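# Level a wobbly stand holding a network switch using wedges

## Task

Get the wobbly stand resting firmly and level on the table with the network switch still sitting on top of it, using the wedges if that helps. At the end both grippers must have released everything and withdrawn, because a result that holds only while the robot supports it is not accepted.

## Robot and tools

Robot: two arms, left_arm and right_arm, each with a two-finger gripper. Bases in the scene frame: left_arm at (+0.030, +0.300, +0.181) m with quat_wxyz (+0.968, -0.216, +0.093, -0.092); right_arm at (+0.002, -0.236, +0.181) m with quat_wxyz (+0.969, +0.218, +0.088, +0.070). The bases may be tilted. Any mounting plates and the metal frame behind the arms are fixed obstacles.

Scene frame: origin on the table surface midway between the arms; +x points out over the table, +z up, and left_arm sits toward +y. The names left and right do not match sides of any image. Gripper frame: fingers extend along the gripper's +z and close along its y. end_effector_position is the point between the finger pads, just under 1 cm behind the tips. Reported hand positions can be a little off, more so at long reach.

A row is always 16 plain numbers: left_arm x, y, z, qw, qx, qy, qz, opening, then the same eight for right_arm. x, y, z are an absolute target position in metres and the quaternion an absolute target orientation (w first), both in the scene frame. Opening runs from -1 (closed) to +1 (fully open, 0.087 m). An arm that should not move still needs its full pose and opening in every row; copy the pose from the last result before it stopped, and resend one fixed quaternion rather than the drifting reported one.

execute_actions(actions): a list of up to 15 actions; each action is a list of up to 15 rows, each row lasting one control step of 1/30 s; if fewer than 15 rows are given, the final row is repeated to fill 15 steps. An empty list just returns state and images. A target lying over 0.6 m from the gripper's current position along any of that gripper's own axes gets the action refused for both arms; if the first action fails this or anything is malformed, nothing runs.

move(target, speed, blocking): target is one 16-number row of absolute poses; each gripper follows a straight line there, both finishing together, over 0.5 to 10 s (cut off at 10 s). speed is in m/s, 0.002 to 0.5, default 0.25; rotation is capped at twice that in rad/s. Opening is applied when the move begins. Paths ignore obstacles and the other arm, and grippers can lag, stray or overshoot speed, especially with a nearly straight arm. Faster contact and targets set deeper past contact press harder. With blocking=false the result returns after 0.5 s while motion continues; poll with wait(0) or end it with stop before sending other motion.

wait(seconds): 0 to 10; arms keep their last command; returns early if a running move finishes. stop(): brakes a running move (needs room; fingers keep moving). zoom_image(camera, region): camera is cam_high, cam_low, cam_left_wrist or cam_right_wrist; region [x0, y0, x1, y1] in image pixels from the top-left, at most 504 by 504. read_manual(section) only gives licence text. finished_scene(scene) ends the current scene by its number; it is final, and replying without any tool call also ends things.

Controller behaviour: each step the command is clamped to within 70 mm and 16 degrees of the measured pose, then solved by damped inverse kinematics with position prioritised over orientation. Distant targets need several actions; after an action the arm coasts at most to its last clamped pose. Joint friction may leave the hand up to about 31 mm short, and tiny commands may do nothing. Joint ranges (rad): waist -2.618 to 3.054, shoulder 0.000 to 3.142, elbow 0.000 to 3.142, wrist pitch -1.571 to 1.571, wrist yaw -1.571 to 1.571, wrist roll -2.094 to 2.094. Elbows cannot fully straighten.

Gripping: grip_measured reports finger opening on the command scale (each gripper may be off by about 1 mm). To hold something, keep commanding roughly 0.02 below grip_measured; a smaller gap holds more gently. Pad force is limited to about 20 N; closing quickly can squeeze harder.

Results: the state line lists each gripper's position and quaternion; Hand target lines show the pose each arm is currently driven toward; Joint positions end with the measured opening in metres; joint torques are raw drive outputs with offsets and noise. Action calls also list step readings, with HELD marking steps where an arm's command was held back. A move adds a move: line giving its ending (done, off_target, moving, held, fault; naming only one arm means the other finished fine), limits=paced (the sent pose was clipped), limits=held (a check blocked some steps, after which the arm may go much faster), and each gripper's remaining distance. A pose unreachable line means the clearance check altered or blocked that arm's command. FAULT lines report arm stops. MOTOR HOT warns at 75 °C; at 90 °C that arm halts for 10 seconds; at 100 °C it goes limp and drops. Brief external tugs or nudges may occur.

Avoid: knocking anything off the table, dropping or slipping objects, slamming, hard collisions, heavy pushing, and arms striking or pressing on each other. Release and move the grippers clear before ending.

Each tool is called after ">>>" by a JSON object that holds its "method" and its "body", one argument or row to a line.

## Session

>>> {"method": "execute_actions", "body": {
  "actions": []
}}

Scene clock: 0.00 s.
left_arm: end_effector_position=(+0.1265, +0.0851, +0.3378) grip_measured=+1.000 end_effector_quat_wxyz=(+0.540, +0.196, +0.794, -0.201) | right_arm: end_effector_position=(+0.2942, -0.5944, +0.2407) grip_measured=+1.000 end_effector_quat_wxyz=(+0.145, -0.254, +0.954, -0.063)
Joint positions: left_arm=[-1.716  1.485  0.684 -0.529 -1.211 -0.923  0.087] | right_arm=[-0.894  1.471  1.557 -0.956 -0.028 -1.324  0.087]
Joint velocities: left_arm=[-0.012 -0.002  0.017 -0.066  0.081 -0.022  0.   ] | right_arm=[-0.002  0.022 -0.002  0.007 -0.051 -0.051  0.   ]
Joint torques (N m, as the arm reports them, + toward a larger angle): no reading
Motor temperatures (°C, as the motors report them): left_arm=[21 22 20 24 24 22] | right_arm=[24 24 22 21 23 23]
Hand target (left_arm): +0.126, +0.085, +0.338; +0.540, +0.196, +0.794, -0.201
Hand target (right_arm): +0.294, -0.594, +0.241; +0.145, -0.254, +0.954, -0.063

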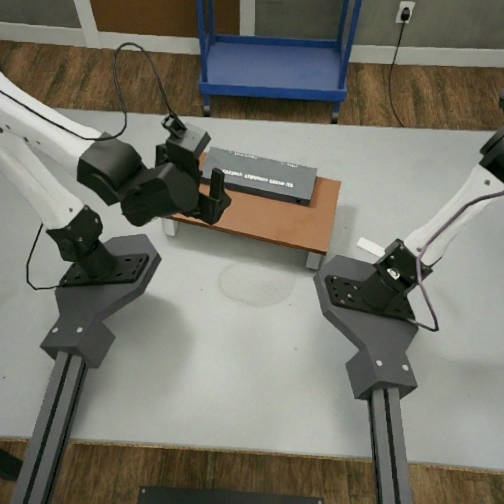

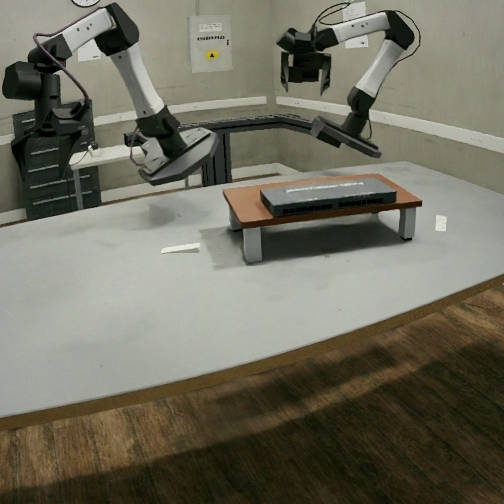

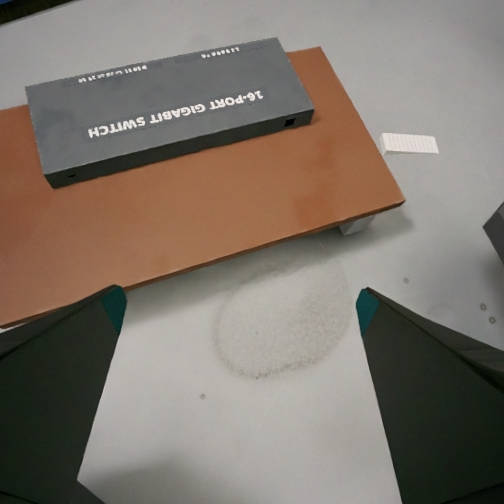

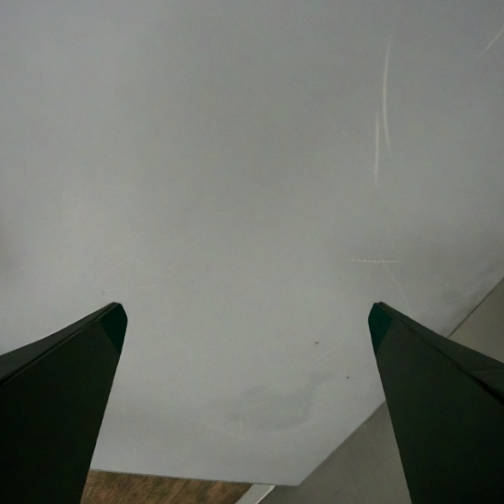

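>>> {"method": "zoom_image", "body": {
  "camera": "cam_low",
  "region": [150, 160, 470, 290]
}}

>>> {"method": "zoom_image", "body": {
  "camera": "cam_high",
  "region": [140, 130, 420, 300]
}}

Region (150, 160, 470, 290) of cam_low's 504x504 image, scaled by 1.575, with more detail than that image has; it fills the top 205 rows of this view, and the rest is white.

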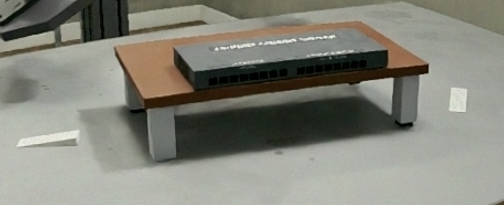

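Region (140, 130, 420, 300) of cam_high's 504x504 image, scaled by 1.800, with more detail than that image has; it fills the top 306 rows of this view, and the rest is white.

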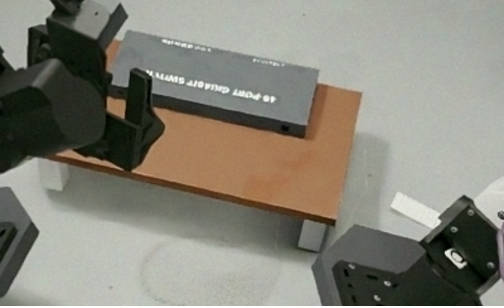

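>>> {"method": "zoom_image", "body": {
  "camera": "cam_low",
  "region": [220, 205, 290, 275]
}}

>>> {"method": "zoom_image", "body": {
  "camera": "cam_low",
  "region": [360, 190, 460, 250]
}}

>>> {"method": "zoom_image", "body": {
  "camera": "cam_low",
  "region": [150, 230, 220, 265]
}}

>>> {"method": "zoom_image", "body": {
  "camera": "cam_left_wrist",
  "region": [320, 110, 460, 250]
}}

Region (220, 205, 290, 275) of cam_low's 504x504 image, scaled by 7.200, with more detail than that image has.

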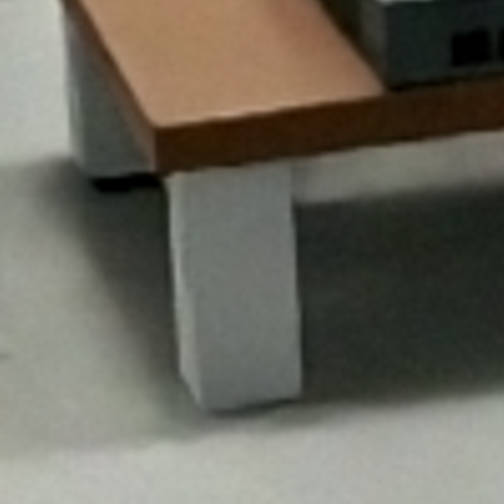

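Region (360, 190, 460, 250) of cam_low's 504x504 image, scaled by 5.040, with more detail than that image has; it fills the top 302 rows of this view, and the rest is white.

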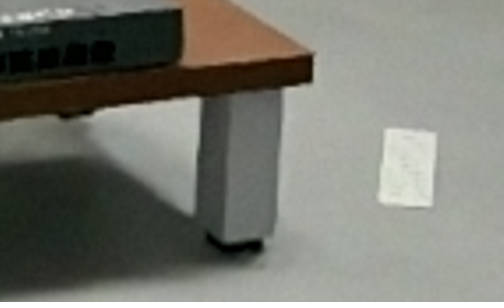

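Region (150, 230, 220, 265) of cam_low's 504x504 image, scaled by 7.200, with more detail than that image has.

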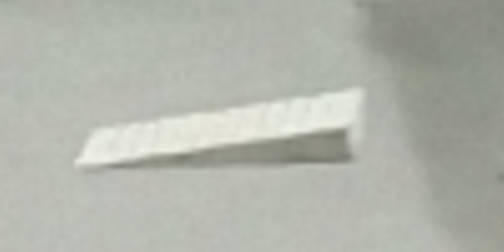

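Region (320, 110, 460, 250) of cam_left_wrist's 504x504 image, scaled by 3.600, with more detail than that image has.

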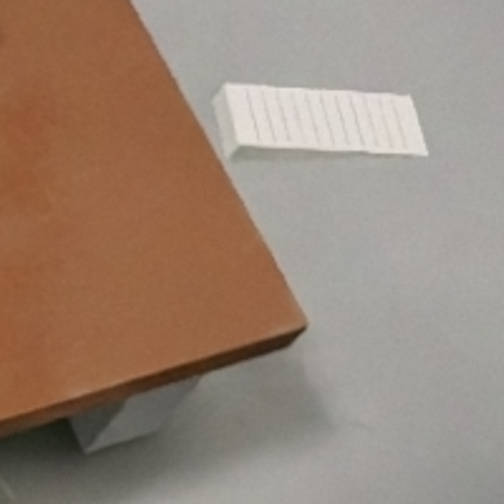

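>>> {"method": "move", "body": {
  "target": [0.28,0.19,0.24,0,0.643,0.766,0,-1, 0.28,-0.29,0.17,0,0.788,0.616,0,1]
}}

Scene clock: 41.47 s.
left_arm: end_effector_position=(+0.2780, +0.1883, +0.2369) grip_measured=-0.989 end_effector_quat_wxyz=(+0.003, +0.644, +0.765, +0.003) | right_arm: end_effector_position=(+0.2829, -0.2942, +0.1721) grip_measured=+1.000 end_effector_quat_wxyz=(+0.004, +0.788, +0.616, -0.002)
Joint positions: left_arm=[-0.687  1.868  1.251 -1.135 -0.446  0.484  0.   ] | right_arm=[-0.18   1.356  0.889 -0.862  0.423  1.726  0.087]
Joint velocities: left_arm=[-0.007 -0.002 -0.022  0.022 -0.037  0.051  0.   ] | right_arm=[-0.012  0.007  0.002 -0.022 -0.051  0.007  0.   ]
Joint torques (N m, as the arm reports them, + toward a larger angle): left_arm=[-2.77 -4.4   6.94  0.16 -0.09  0.16] | right_arm=[ 2.57 -5.6   2.71  0.35  0.12  0.15]
Motor temperatures (°C, as the motors report them): left_arm=[21 22 25 26 24 22] | right_arm=[24 32 24 22 23 23]
Hand target (left_arm): +0.284, +0.188, +0.237; +0.000, +0.644, +0.765, +0.007
Hand target (right_arm): +0.278, -0.290, +0.171; +0.002, +0.788, +0.616, +0.001
Off the commanded pose (left_arm): 0.004 m, 0 deg.
Off the commanded pose (right_arm): 0.006 m, 0 deg.
move: done
camera_calibration (this result's frames):
cam_left_wrist: T_world_to_cam=[[-0.980162, -0.197649, -0.0147407, 0.306704], [-0.135261, 0.612698, 0.778656, -0.244487], [-0.144869, 0.765203, -0.627278, 0.185372], [0, 0, 0, 1]] pos_world=[0.294405, 0.0685692, 0.311172]
cam_right_wrist: T_world_to_cam=[[-0.967926, 0.250181, -0.0229979, 0.353548], [0.144866, 0.630564, 0.762498, 0.0364455], [0.205264, 0.73471, -0.646582, 0.409385], [0, 0, 0, 1]] pos_world=[0.252896, -0.412212, 0.245042]

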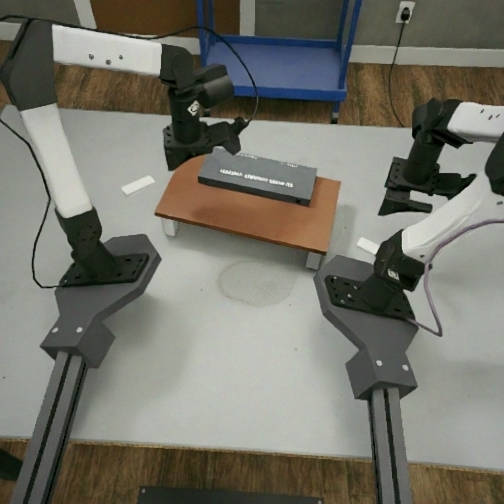

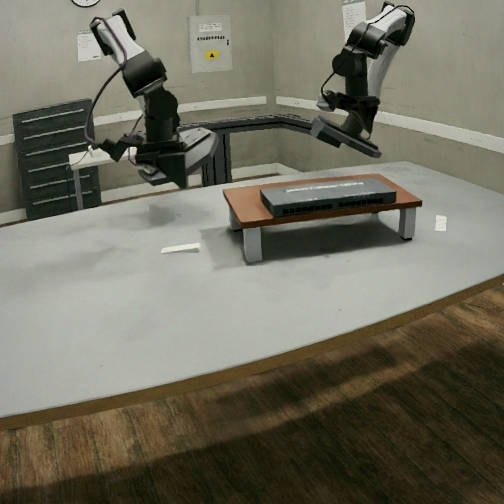

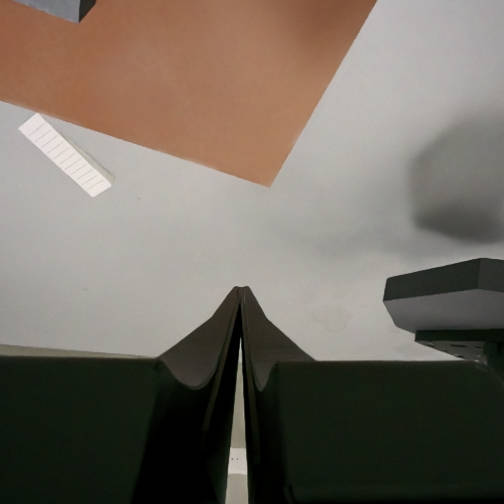

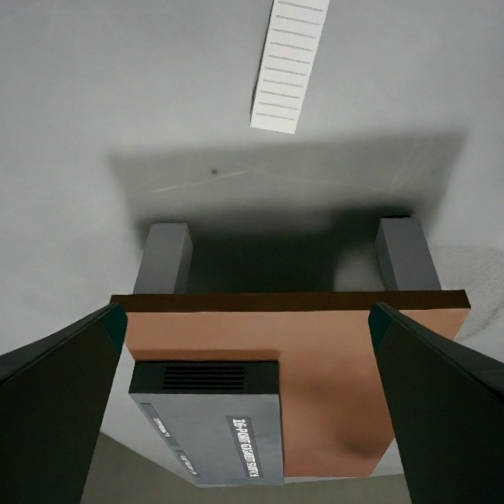

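>>> {"method": "move", "body": {
  "target": [0.272,0.215,0.15,0,0.643,0.766,0,-1, 0.276,-0.28,0.04,0,0.848,0.53,0,0.4],
  "speed": 0.15
}}

Scene clock: 54.17 s.
left_arm: end_effector_position=(+0.2767, +0.2104, +0.1554) grip_measured=-0.989 end_effector_quat_wxyz=(+0.007, +0.641, +0.767, -0.003) | right_arm: end_effector_position=(+0.2864, -0.2835, +0.0442) grip_measured=+0.400 end_effector_quat_wxyz=(+0.009, +0.847, +0.532, +0.004)
Joint positions: left_arm=[-0.522  1.868  0.97  -0.764 -0.458  0.662  0.   ] | right_arm=[-0.338  1.703  0.649 -0.197  0.38   1.761  0.061]
Joint velocities: left_arm=[-0.012 -0.002  0.002 -0.007  0.081  0.037  0.001] | right_arm=[ 0.017  0.012 -0.002 -0.007  0.007 -0.007 -0.001]
Joint torques (N m, as the arm reports them, + toward a larger angle): left_arm=[-2.71 -5.66  2.53  0.43 -0.07  0.15] | right_arm=[ 1.66 -5.18  0.59  0.46  0.1   0.11]
Motor temperatures (°C, as the motors report them): left_arm=[22 23 25 26 24 22] | right_arm=[24 31 24 22 23 23]
Hand target (left_arm): +0.272, +0.216, +0.150; -0.001, +0.643, +0.766, +0.001
Hand target (right_arm): +0.277, -0.280, +0.039; -0.000, +0.848, +0.530, -0.001
Off the commanded pose (left_arm): 0.008 m, 1 deg.
Off the commanded pose (right_arm): 0.012 m, 1 deg.
move: off_target (right_arm)
camera_calibration (this result's frames):
cam_left_wrist: T_world_to_cam=[[-0.978624, -0.205379, -0.0107074, 0.309182], [-0.139163, 0.622977, 0.769762, -0.194439], [-0.151422, 0.754798, -0.638241, 0.1228], [0, 0, 0, 1]] pos_world=[0.294109, 0.0919415, 0.231359]
cam_right_wrist: T_world_to_cam=[[-0.896286, 0.441853, -0.037912, 0.385744], [0.258599, 0.590177, 0.764734, 0.0826425], [0.360275, 0.675616, -0.64323, 0.256875], [0, 0, 0, 1]] pos_world=[0.23182, -0.392764, 0.116654]

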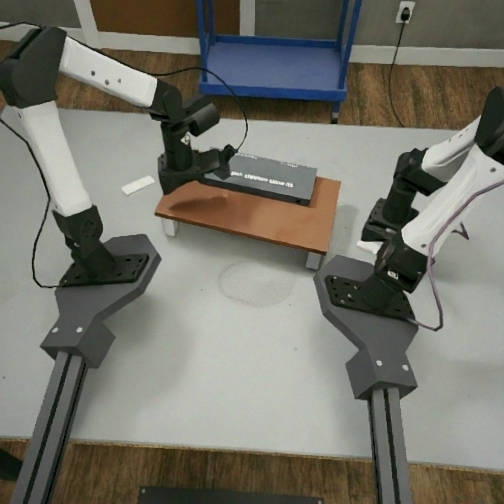

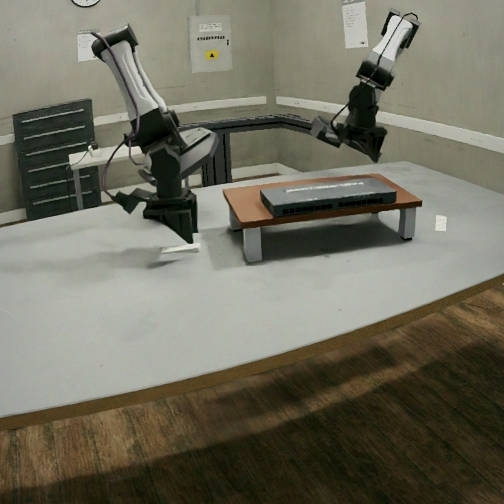

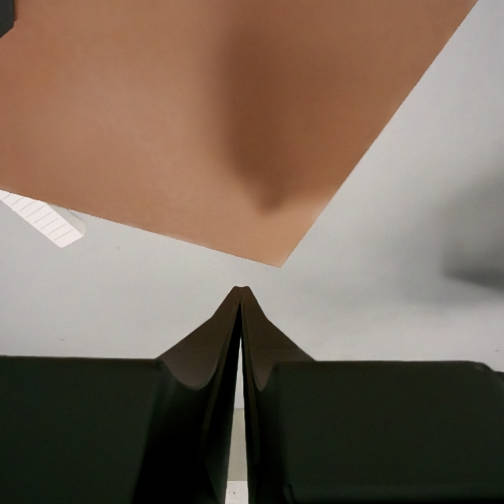

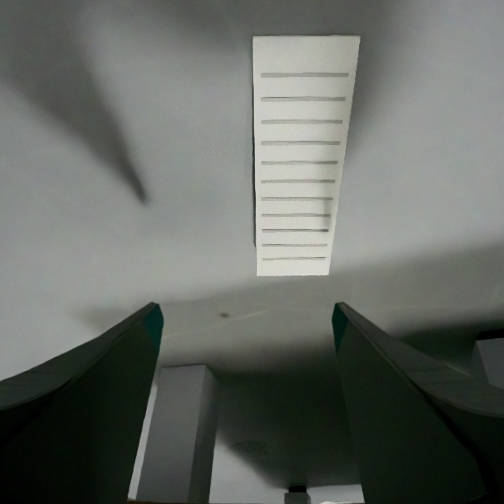

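>>> {"method": "move", "body": {
  "target": [0.272,0.215,0.15,0,0.643,0.766,0,-1, 0.262,-0.272,0.03,0,0.848,0.53,0,0.4],
  "speed": 0.05
}}

>>> {"method": "move", "body": {
  "target": [0.272,0.215,0.15,0,0.643,0.766,0,-1, 0.262,-0.272,0.004,0,0.848,0.53,0,0.4],
  "speed": 0.04
}}

Scene clock: 58.87 s.
left_arm: end_effector_position=(+0.2772, +0.2100, +0.1553) grip_measured=-0.989 end_effector_quat_wxyz=(+0.008, +0.641, +0.768, -0.003) | right_arm: end_effector_position=(+0.2708, -0.2756, +0.0346) grip_measured=+0.400 end_effector_quat_wxyz=(+0.008, +0.846, +0.533, +0.003)
Joint positions: left_arm=[-0.522  1.868  0.97  -0.761 -0.458  0.663  0.   ] | right_arm=[-0.338  1.717  0.578 -0.114  0.38   1.761  0.061]
Joint velocities: left_arm=[-0.012  0.007  0.017 -0.022 -0.081 -0.051  0.   ] | right_arm=[-0.007 -0.012  0.007  0.051 -0.051 -0.022 -0.   ]
Joint torques (N m, as the arm reports them, + toward a larger angle): left_arm=[-2.89 -5.66  2.45  0.43 -0.05  0.15] | right_arm=[ 1.53 -4.74  0.43  0.44  0.04  0.06]
Motor temperatures (°C, as the motors report them): left_arm=[22 24 25 26 24 22] | right_arm=[24 31 24 22 23 23]
Hand target (left_arm): +0.272, +0.215, +0.150; -0.000, +0.643, +0.766, -0.000
Hand target (right_arm): +0.262, -0.272, +0.030; -0.000, +0.848, +0.530, -0.000
Off the commanded pose (left_arm): 0.009 m, 1 deg.
Off the commanded pose (right_arm): 0.011 m, 1 deg.
move: off_target (right_arm)
camera_calibration (this result's frames):
cam_left_wrist: T_world_to_cam=[[-0.978477, -0.205988, -0.0123214, 0.309914], [-0.141102, 0.624298, 0.768337, -0.193531], [-0.150576, 0.753539, -0.639926, 0.123476], [0, 0, 0, 1]] pos_world=[0.294528, 0.0916151, 0.231531]
cam_right_wrist: T_world_to_cam=[[-0.896877, 0.440889, -0.0350567, 0.367726], [0.25997, 0.589645, 0.764679, 0.0888024], [0.35781, 0.676709, -0.643457, 0.251913], [0, 0, 0, 1]] pos_world=[0.216582, -0.38496, 0.107081]

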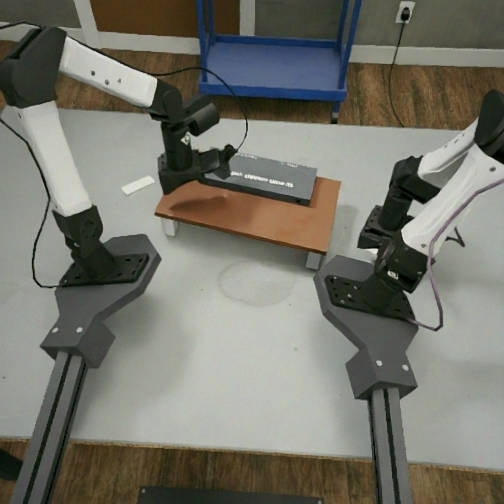

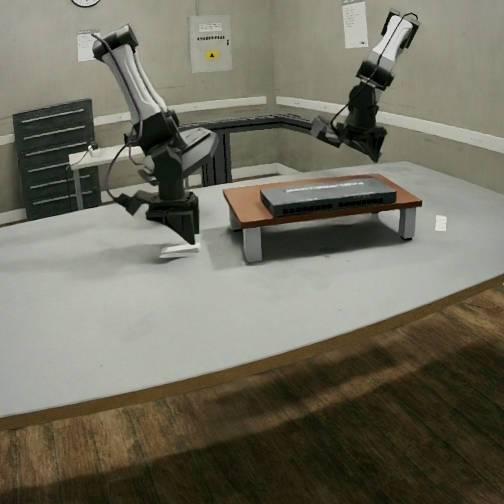

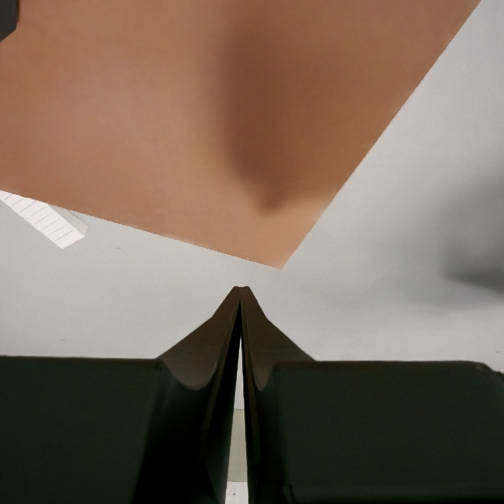

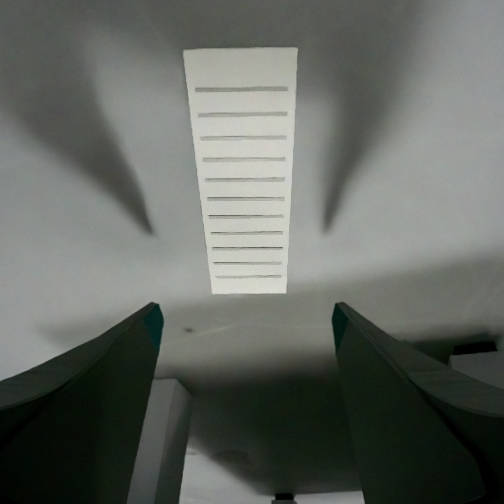

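Scene clock: 59.90 s.
left_arm: end_effector_position=(+0.2772, +0.2100, +0.1553) grip_measured=-0.989 end_effector_quat_wxyz=(+0.008, +0.641, +0.768, -0.003) | right_arm: end_effector_position=(+0.2681, -0.2750, +0.0088) grip_measured=+0.400 end_effector_quat_wxyz=(+0.005, +0.848, +0.530, -0.002)
Joint positions: left_arm=[-0.522  1.868  0.97  -0.761 -0.458  0.663  0.   ] | right_arm=[-0.375  1.834  0.578  0.005  0.371  1.735  0.061]
Joint velocities: left_arm=[-0.007 -0.017  0.007 -0.007  0.081  0.037 -0.   ] | right_arm=[-0.002 -0.007 -0.007 -0.037  0.022  0.022 -0.   ]
Joint torques (N m, as the arm reports them, + toward a larger angle): left_arm=[-2.89 -5.66  2.44  0.41 -0.05  0.15] | right_arm=[ 1.39 -4.54 -0.07  0.73  0.03 -0.05]
Motor temperatures (°C, as the motors report them): left_arm=[22 24 25 26 24 22] | right_arm=[24 31 24 22 23 23]
Hand target (left_arm): +0.272, +0.215, +0.150; -0.000, +0.643, +0.766, -0.000
Hand target (right_arm): +0.262, -0.272, +0.004; -0.000, +0.848, +0.530, -0.000
Off the commanded pose (left_arm): 0.009 m, 1 deg.
Off the commanded pose (right_arm): 0.008 m, 1 deg.
move: done
camera_calibration (this result's frames):
cam_left_wrist: T_world_to_cam=[[-0.978477, -0.205988, -0.0123214, 0.309914], [-0.141102, 0.624298, 0.768337, -0.193531], [-0.150576, 0.753539, -0.639926, 0.123476], [0, 0, 0, 1]] pos_world=[0.294528, 0.0916151, 0.231531]
cam_right_wrist: T_world_to_cam=[[-0.893852, 0.447685, -0.0246461, 0.365135], [0.273024, 0.587077, 0.762101, 0.10475], [0.355651, 0.674476, -0.646989, 0.235871], [0, 0, 0, 1]] pos_world=[0.213889, -0.384051, 0.0817752]

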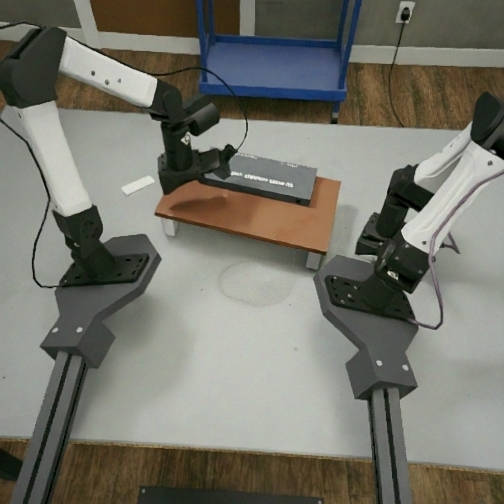

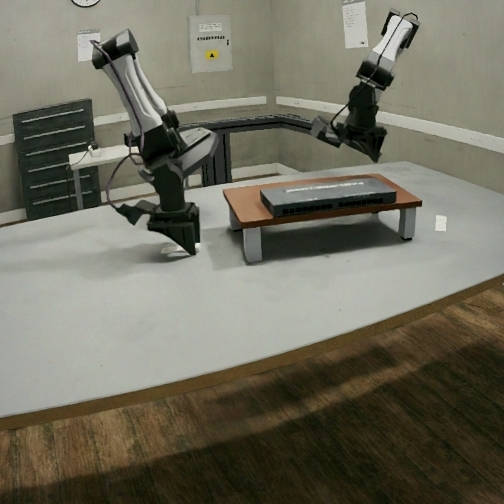

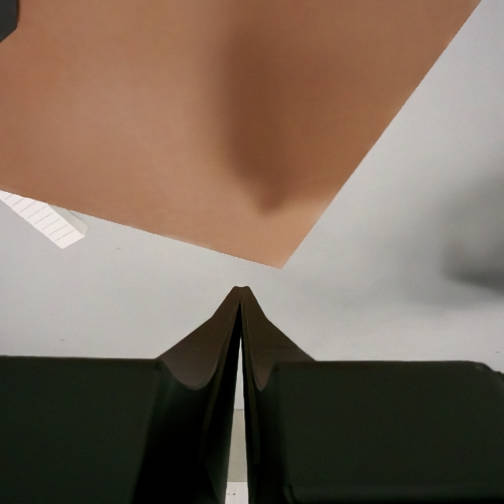

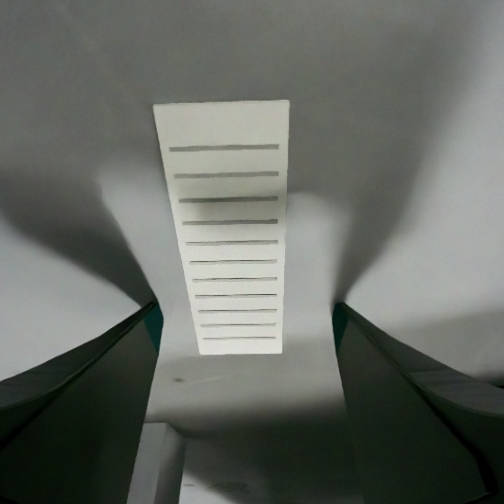

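>>> {"method": "move", "body": {
  "target": [0.272,0.215,0.15,0,0.643,0.766,0,-1, 0.262,-0.272,0.004,0,0.848,0.53,0,-0.5],
  "speed": 0.04
}}

Scene clock: 63.77 s.
left_arm: end_effector_position=(+0.2773, +0.2099, +0.1553) grip_measured=-0.989 end_effector_quat_wxyz=(+0.008, +0.641, +0.768, -0.003) | right_arm: end_effector_position=(+0.2698, -0.2753, +0.0089) grip_measured=-0.347 end_effector_quat_wxyz=(+0.007, +0.848, +0.529, +0.001)
Joint positions: left_arm=[-0.522  1.868  0.97  -0.761 -0.458  0.663  0.   ] | right_arm=[-0.375  1.834  0.578  0.012  0.369  1.733  0.029]
Joint velocities: left_arm=[-0.022  0.007 -0.002 -0.037 -0.022  0.007 -0.001] | right_arm=[-0.002 -0.007 -0.007  0.007  0.007  0.007  0.   ]
Joint torques (N m, as the arm reports them, + toward a larger angle): left_arm=[-2.88 -5.67  2.45  0.4  -0.05  0.16] | right_arm=[ 1.51 -4.72 -0.15  0.61 -0.01 -0.07]
Motor temperatures (°C, as the motors report them): left_arm=[22 24 25 26 24 22] | right_arm=[24 31 24 22 23 23]
Hand target (left_arm): +0.272, +0.215, +0.150; -0.000, +0.643, +0.766, -0.000
Hand target (right_arm): +0.262, -0.272, +0.004; -0.000, +0.848, +0.530, -0.000
Off the commanded pose (left_arm): 0.009 m, 1 deg.
Off the commanded pose (right_arm): 0.010 m, 1 deg.
move: done
camera_calibration (this result's frames):
cam_left_wrist: T_world_to_cam=[[-0.978439, -0.206158, -0.0125215, 0.310015], [-0.141403, 0.62445, 0.768159, -0.193398], [-0.150543, 0.753367, -0.640137, 0.123584], [0, 0, 0, 1]] pos_world=[0.294588, 0.0915754, 0.231553]
cam_right_wrist: T_world_to_cam=[[-0.893442, 0.448125, -0.0307571, 0.366797], [0.268394, 0.587504, 0.763416, 0.105747], [0.360175, 0.673812, -0.645175, 0.234126], [0, 0, 0, 1]] pos_world=[0.215004, -0.384255, 0.0816051]

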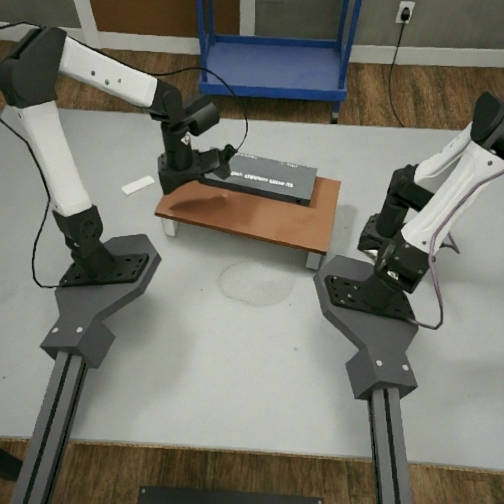

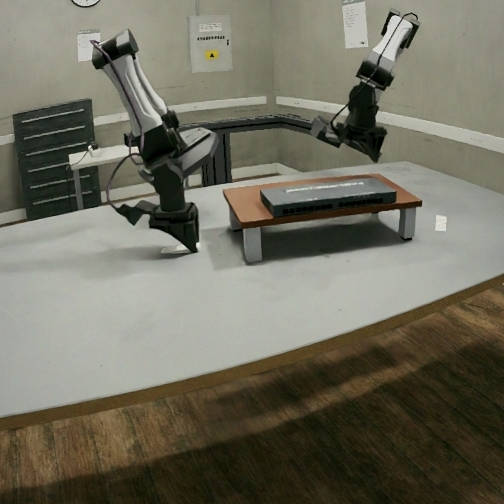

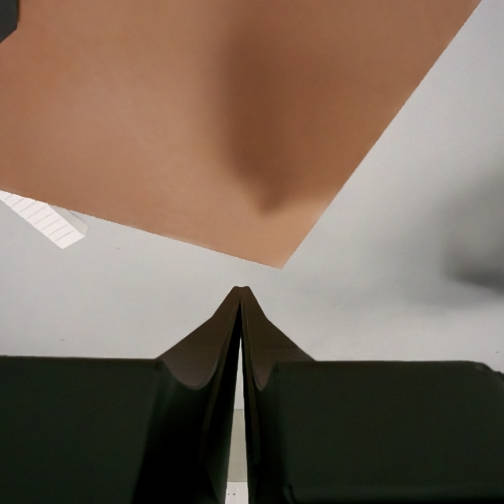

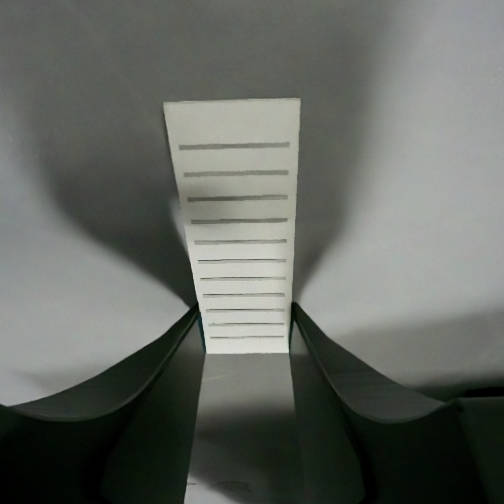

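>>> {"method": "move", "body": {
  "target": [0.272,0.215,0.15,0,0.643,0.766,0,-1, 0.28,-0.31,0.05,0,0.848,0.53,0,-0.38],
  "speed": 0.15
}}

>>> {"method": "move", "body": {
  "target": [0.272,0.215,0.15,0,0.643,0.766,0,-1, 0.34,-0.40,0.05,0,0.174,0.985,0,-0.38],
  "speed": 0.4
}}

>>> {"method": "move", "body": {
  "target": [0.272,0.215,0.15,0,0.643,0.766,0,-1, 0.351,-0.40,0.03,0,-0.643,0.766,0,-0.38],
  "speed": 0.4
}}

Scene clock: 69.50 s.
left_arm: end_effector_position=(+0.2773, +0.2099, +0.1553) grip_measured=-0.989 end_effector_quat_wxyz=(+0.008, +0.641, +0.768, -0.003) | right_arm: end_effector_position=(+0.2698, -0.3043, +0.0453) grip_measured=-0.347 end_effector_quat_wxyz=(-0.006, +0.846, +0.533, -0.009)
Joint positions: left_arm=[-0.522  1.868  0.97  -0.761 -0.458  0.663  0.   ] | right_arm=[-0.429  1.655  0.643 -0.248  0.352  1.681  0.029]
Joint velocities: left_arm=[-0.012 -0.007  0.002  0.037  0.022 -0.051 -0.   ] | right_arm=[-0.007  0.012 -0.002 -0.007 -0.051  0.007  0.   ]
Joint torques (N m, as the arm reports them, + toward a larger angle): left_arm=[-2.89 -5.66  2.43  0.4  -0.05  0.16] | right_arm=[ 1.33 -6.59  4.01  0.08  0.06 -0.03]
Motor temperatures (°C, as the motors report them): left_arm=[22 24 24 26 24 22] | right_arm=[24 31 23 22 23 23]
Hand target (left_arm): +0.272, +0.215, +0.150; -0.000, +0.643, +0.766, -0.000
Hand target (right_arm): +0.280, -0.310, +0.050; +0.000, +0.848, +0.530, -0.000
Off the commanded pose (left_arm): 0.009 m, 1 deg.
Off the commanded pose (right_arm): 0.013 m, 1 deg.
move: off_target (right_arm)
camera_calibration (this result's frames):
cam_left_wrist: T_world_to_cam=[[-0.978439, -0.206158, -0.0125215, 0.310015], [-0.141403, 0.62445, 0.768159, -0.193398], [-0.150543, 0.753367, -0.640137, 0.123584], [0, 0, 0, 1]] pos_world=[0.294588, 0.0915754, 0.231553]
cam_right_wrist: T_world_to_cam=[[-0.897955, 0.440086, 0.00111566, 0.378307], [0.286191, 0.582017, 0.761151, 0.0885424], [0.334323, 0.683799, -0.648573, 0.287346], [0, 0, 0, 1]] pos_world=[0.218296, -0.414507, 0.118549]

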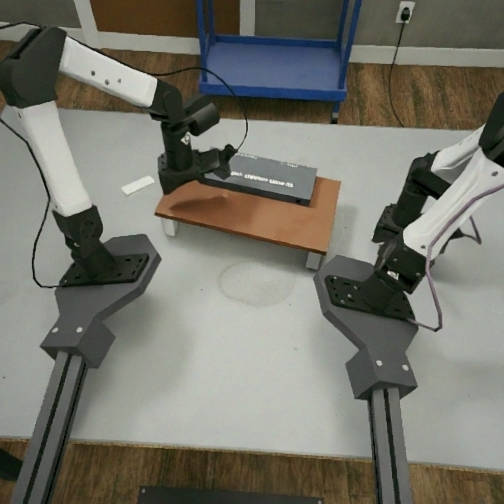

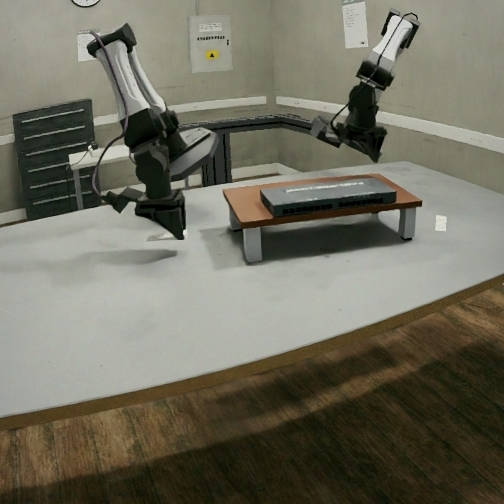

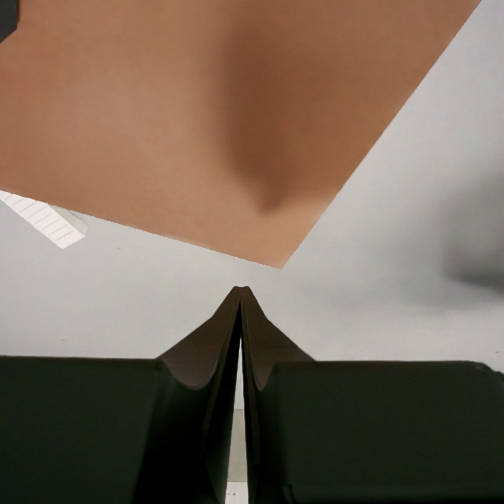

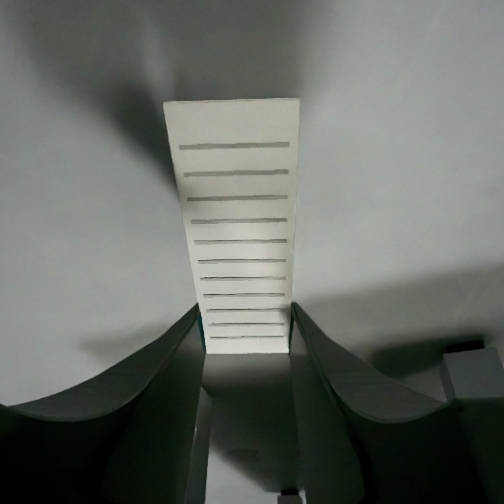

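Scene clock: 72.27 s.
left_arm: end_effector_position=(+0.2773, +0.2099, +0.1553) grip_measured=-0.989 end_effector_quat_wxyz=(+0.008, +0.641, +0.768, -0.003) | right_arm: end_effector_position=(+0.3341, -0.3956, +0.0488) grip_measured=-0.348 end_effector_quat_wxyz=(-0.004, +0.176, +0.984, -0.003)
Joint positions: left_arm=[-0.522  1.868  0.97  -0.761 -0.458  0.663  0.   ] | right_arm=[-0.486  1.942  1.27  -0.553  0.333 -0.044  0.029]
Joint velocities: left_arm=[-0.007 -0.012  0.007  0.007  0.007 -0.022  0.001] | right_arm=[-0.017 -0.002 -0.017  0.007 -0.095  0.051 -0.001]
Joint torques (N m, as the arm reports them, + toward a larger angle): left_arm=[-2.88 -5.67  2.43  0.4  -0.05  0.15] | right_arm=[ 2.71 -8.31  5.61  0.29  0.01 -0.05]
Motor temperatures (°C, as the motors report them): left_arm=[22 24 24 26 24 22] | right_arm=[24 31 24 22 23 23]
Hand target (left_arm): +0.272, +0.215, +0.150; -0.000, +0.643, +0.766, -0.000
Hand target (right_arm): +0.341, -0.399, +0.050; +0.000, +0.174, +0.985, -0.000
Off the commanded pose (left_arm): 0.009 m, 1 deg.
Off the commanded pose (right_arm): 0.007 m, 1 deg.
move: done
camera_calibration (this result's frames):
cam_left_wrist: T_world_to_cam=[[-0.978439, -0.206158, -0.0125215, 0.310015], [-0.141403, 0.62445, 0.768159, -0.193398], [-0.150543, 0.753367, -0.640137, 0.123584], [0, 0, 0, 1]] pos_world=[0.294588, 0.0915754, 0.231553]
cam_right_wrist: T_world_to_cam=[[-0.355912, -0.934445, -0.0118006, -0.248046], [-0.598168, 0.218093, 0.771123, 0.271633], [-0.717998, 0.28151, -0.636577, 0.522356], [0, 0, 0, 1]] pos_world=[0.44925, -0.438075, 0.120131]

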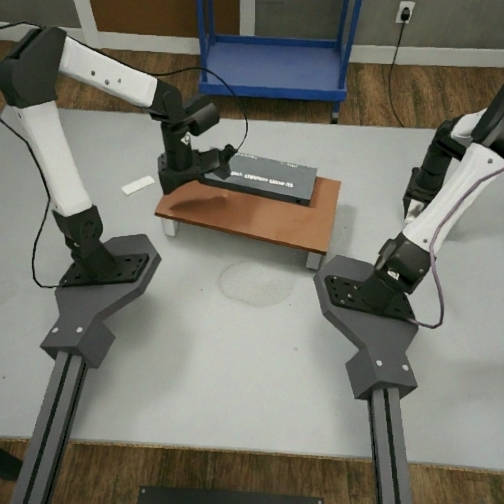

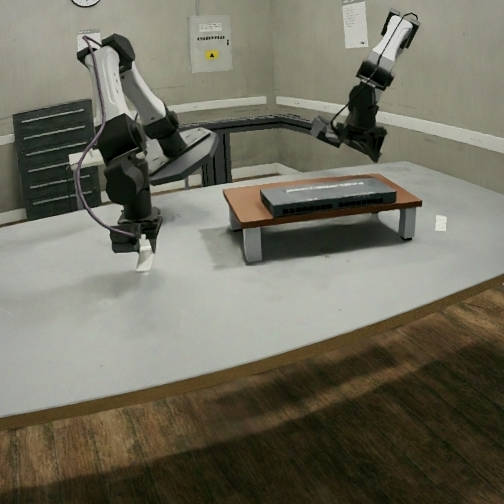

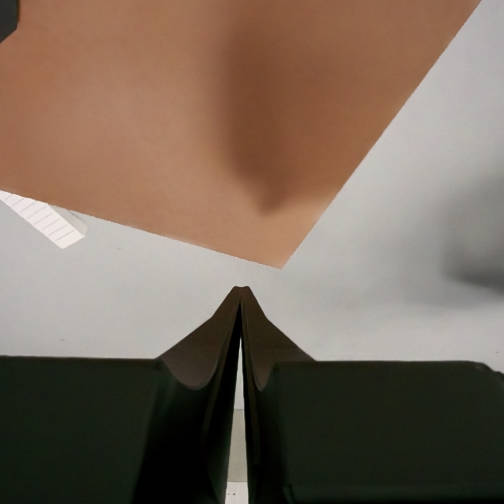

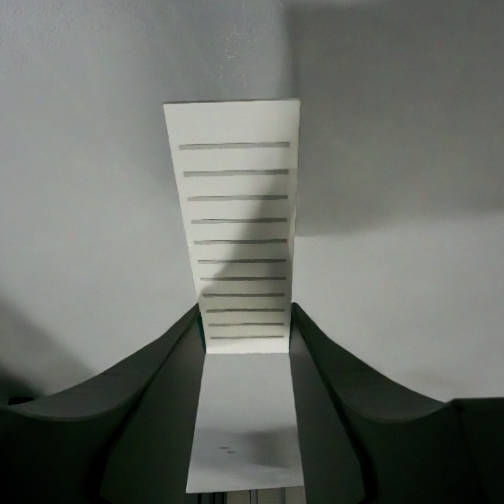

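Scene clock: 75.13 s.
left_arm: end_effector_position=(+0.2773, +0.2099, +0.1553) grip_measured=-0.989 end_effector_quat_wxyz=(+0.008, +0.641, +0.768, -0.003) | right_arm: end_effector_position=(+0.3532, -0.4005, +0.0267) grip_measured=-0.349 end_effector_quat_wxyz=(-0.002, -0.639, +0.769, +0.005)
Joint positions: left_arm=[-0.522  1.868  0.97  -0.761 -0.458  0.663  0.   ] | right_arm=[-0.398  1.977  1.133 -0.417  0.353 -1.695  0.028]
Joint velocities: left_arm=[-0.002 -0.027 -0.007  0.007  0.051  0.007 -0.001] | right_arm=[ 0.002  0.017  0.012 -0.022  0.007 -0.037 -0.001]
Joint torques (N m, as the arm reports them, + toward a larger angle): left_arm=[-2.89 -5.66  2.43  0.4  -0.05  0.16] | right_arm=[  3.29 -10.18   1.28   0.45   0.05  -0.05]
Motor temperatures (°C, as the motors report them): left_arm=[22 25 24 25 24 22] | right_arm=[24 31 24 22 23 23]
Hand target (left_arm): +0.272, +0.215, +0.150; -0.000, +0.643, +0.766, -0.000
Hand target (right_arm): +0.351, -0.400, +0.030; +0.000, -0.643, +0.766, +0.000
Off the commanded pose (left_arm): 0.009 m, 1 deg.
Off the commanded pose (right_arm): 0.004 m, 1 deg.
move: done
camera_calibration (this result's frames):
cam_left_wrist: T_world_to_cam=[[-0.978439, -0.206158, -0.0125215, 0.310015], [-0.141403, 0.62445, 0.768159, -0.193398], [-0.150543, 0.753367, -0.640137, 0.123584], [0, 0, 0, 1]] pos_world=[0.294588, 0.0915754, 0.231553]
cam_right_wrist: T_world_to_cam=[[0.98089, -0.192303, -0.0295697, -0.420547], [-0.101616, -0.635949, 0.765012, -0.216058], [-0.165919, -0.747388, -0.643337, -0.0835105], [0, 0, 0, 1]] pos_world=[0.376699, -0.280689, 0.0991265]

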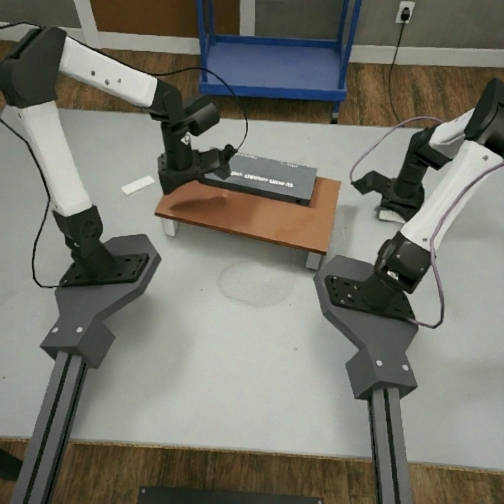

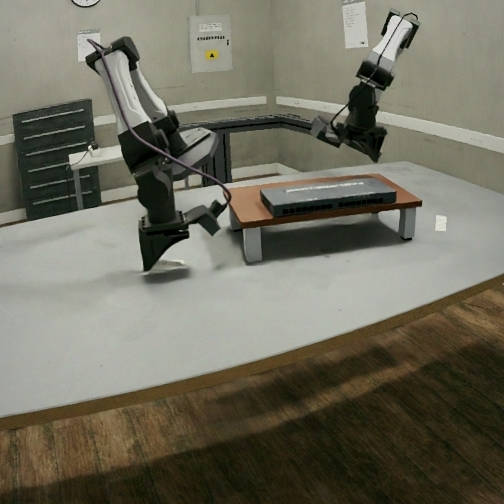

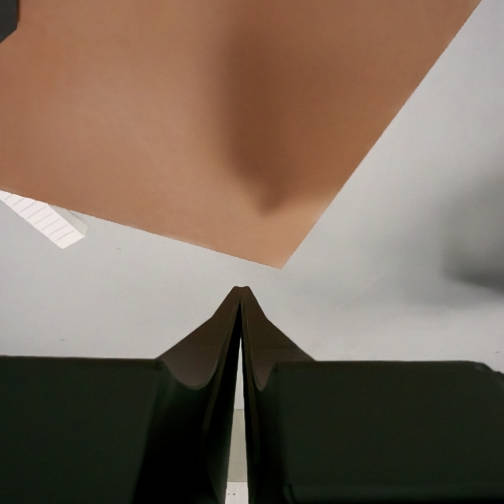

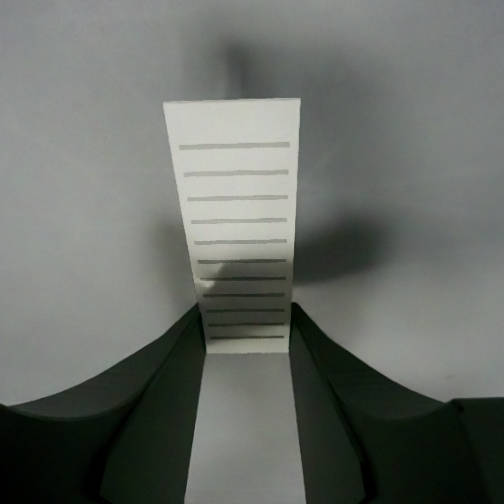

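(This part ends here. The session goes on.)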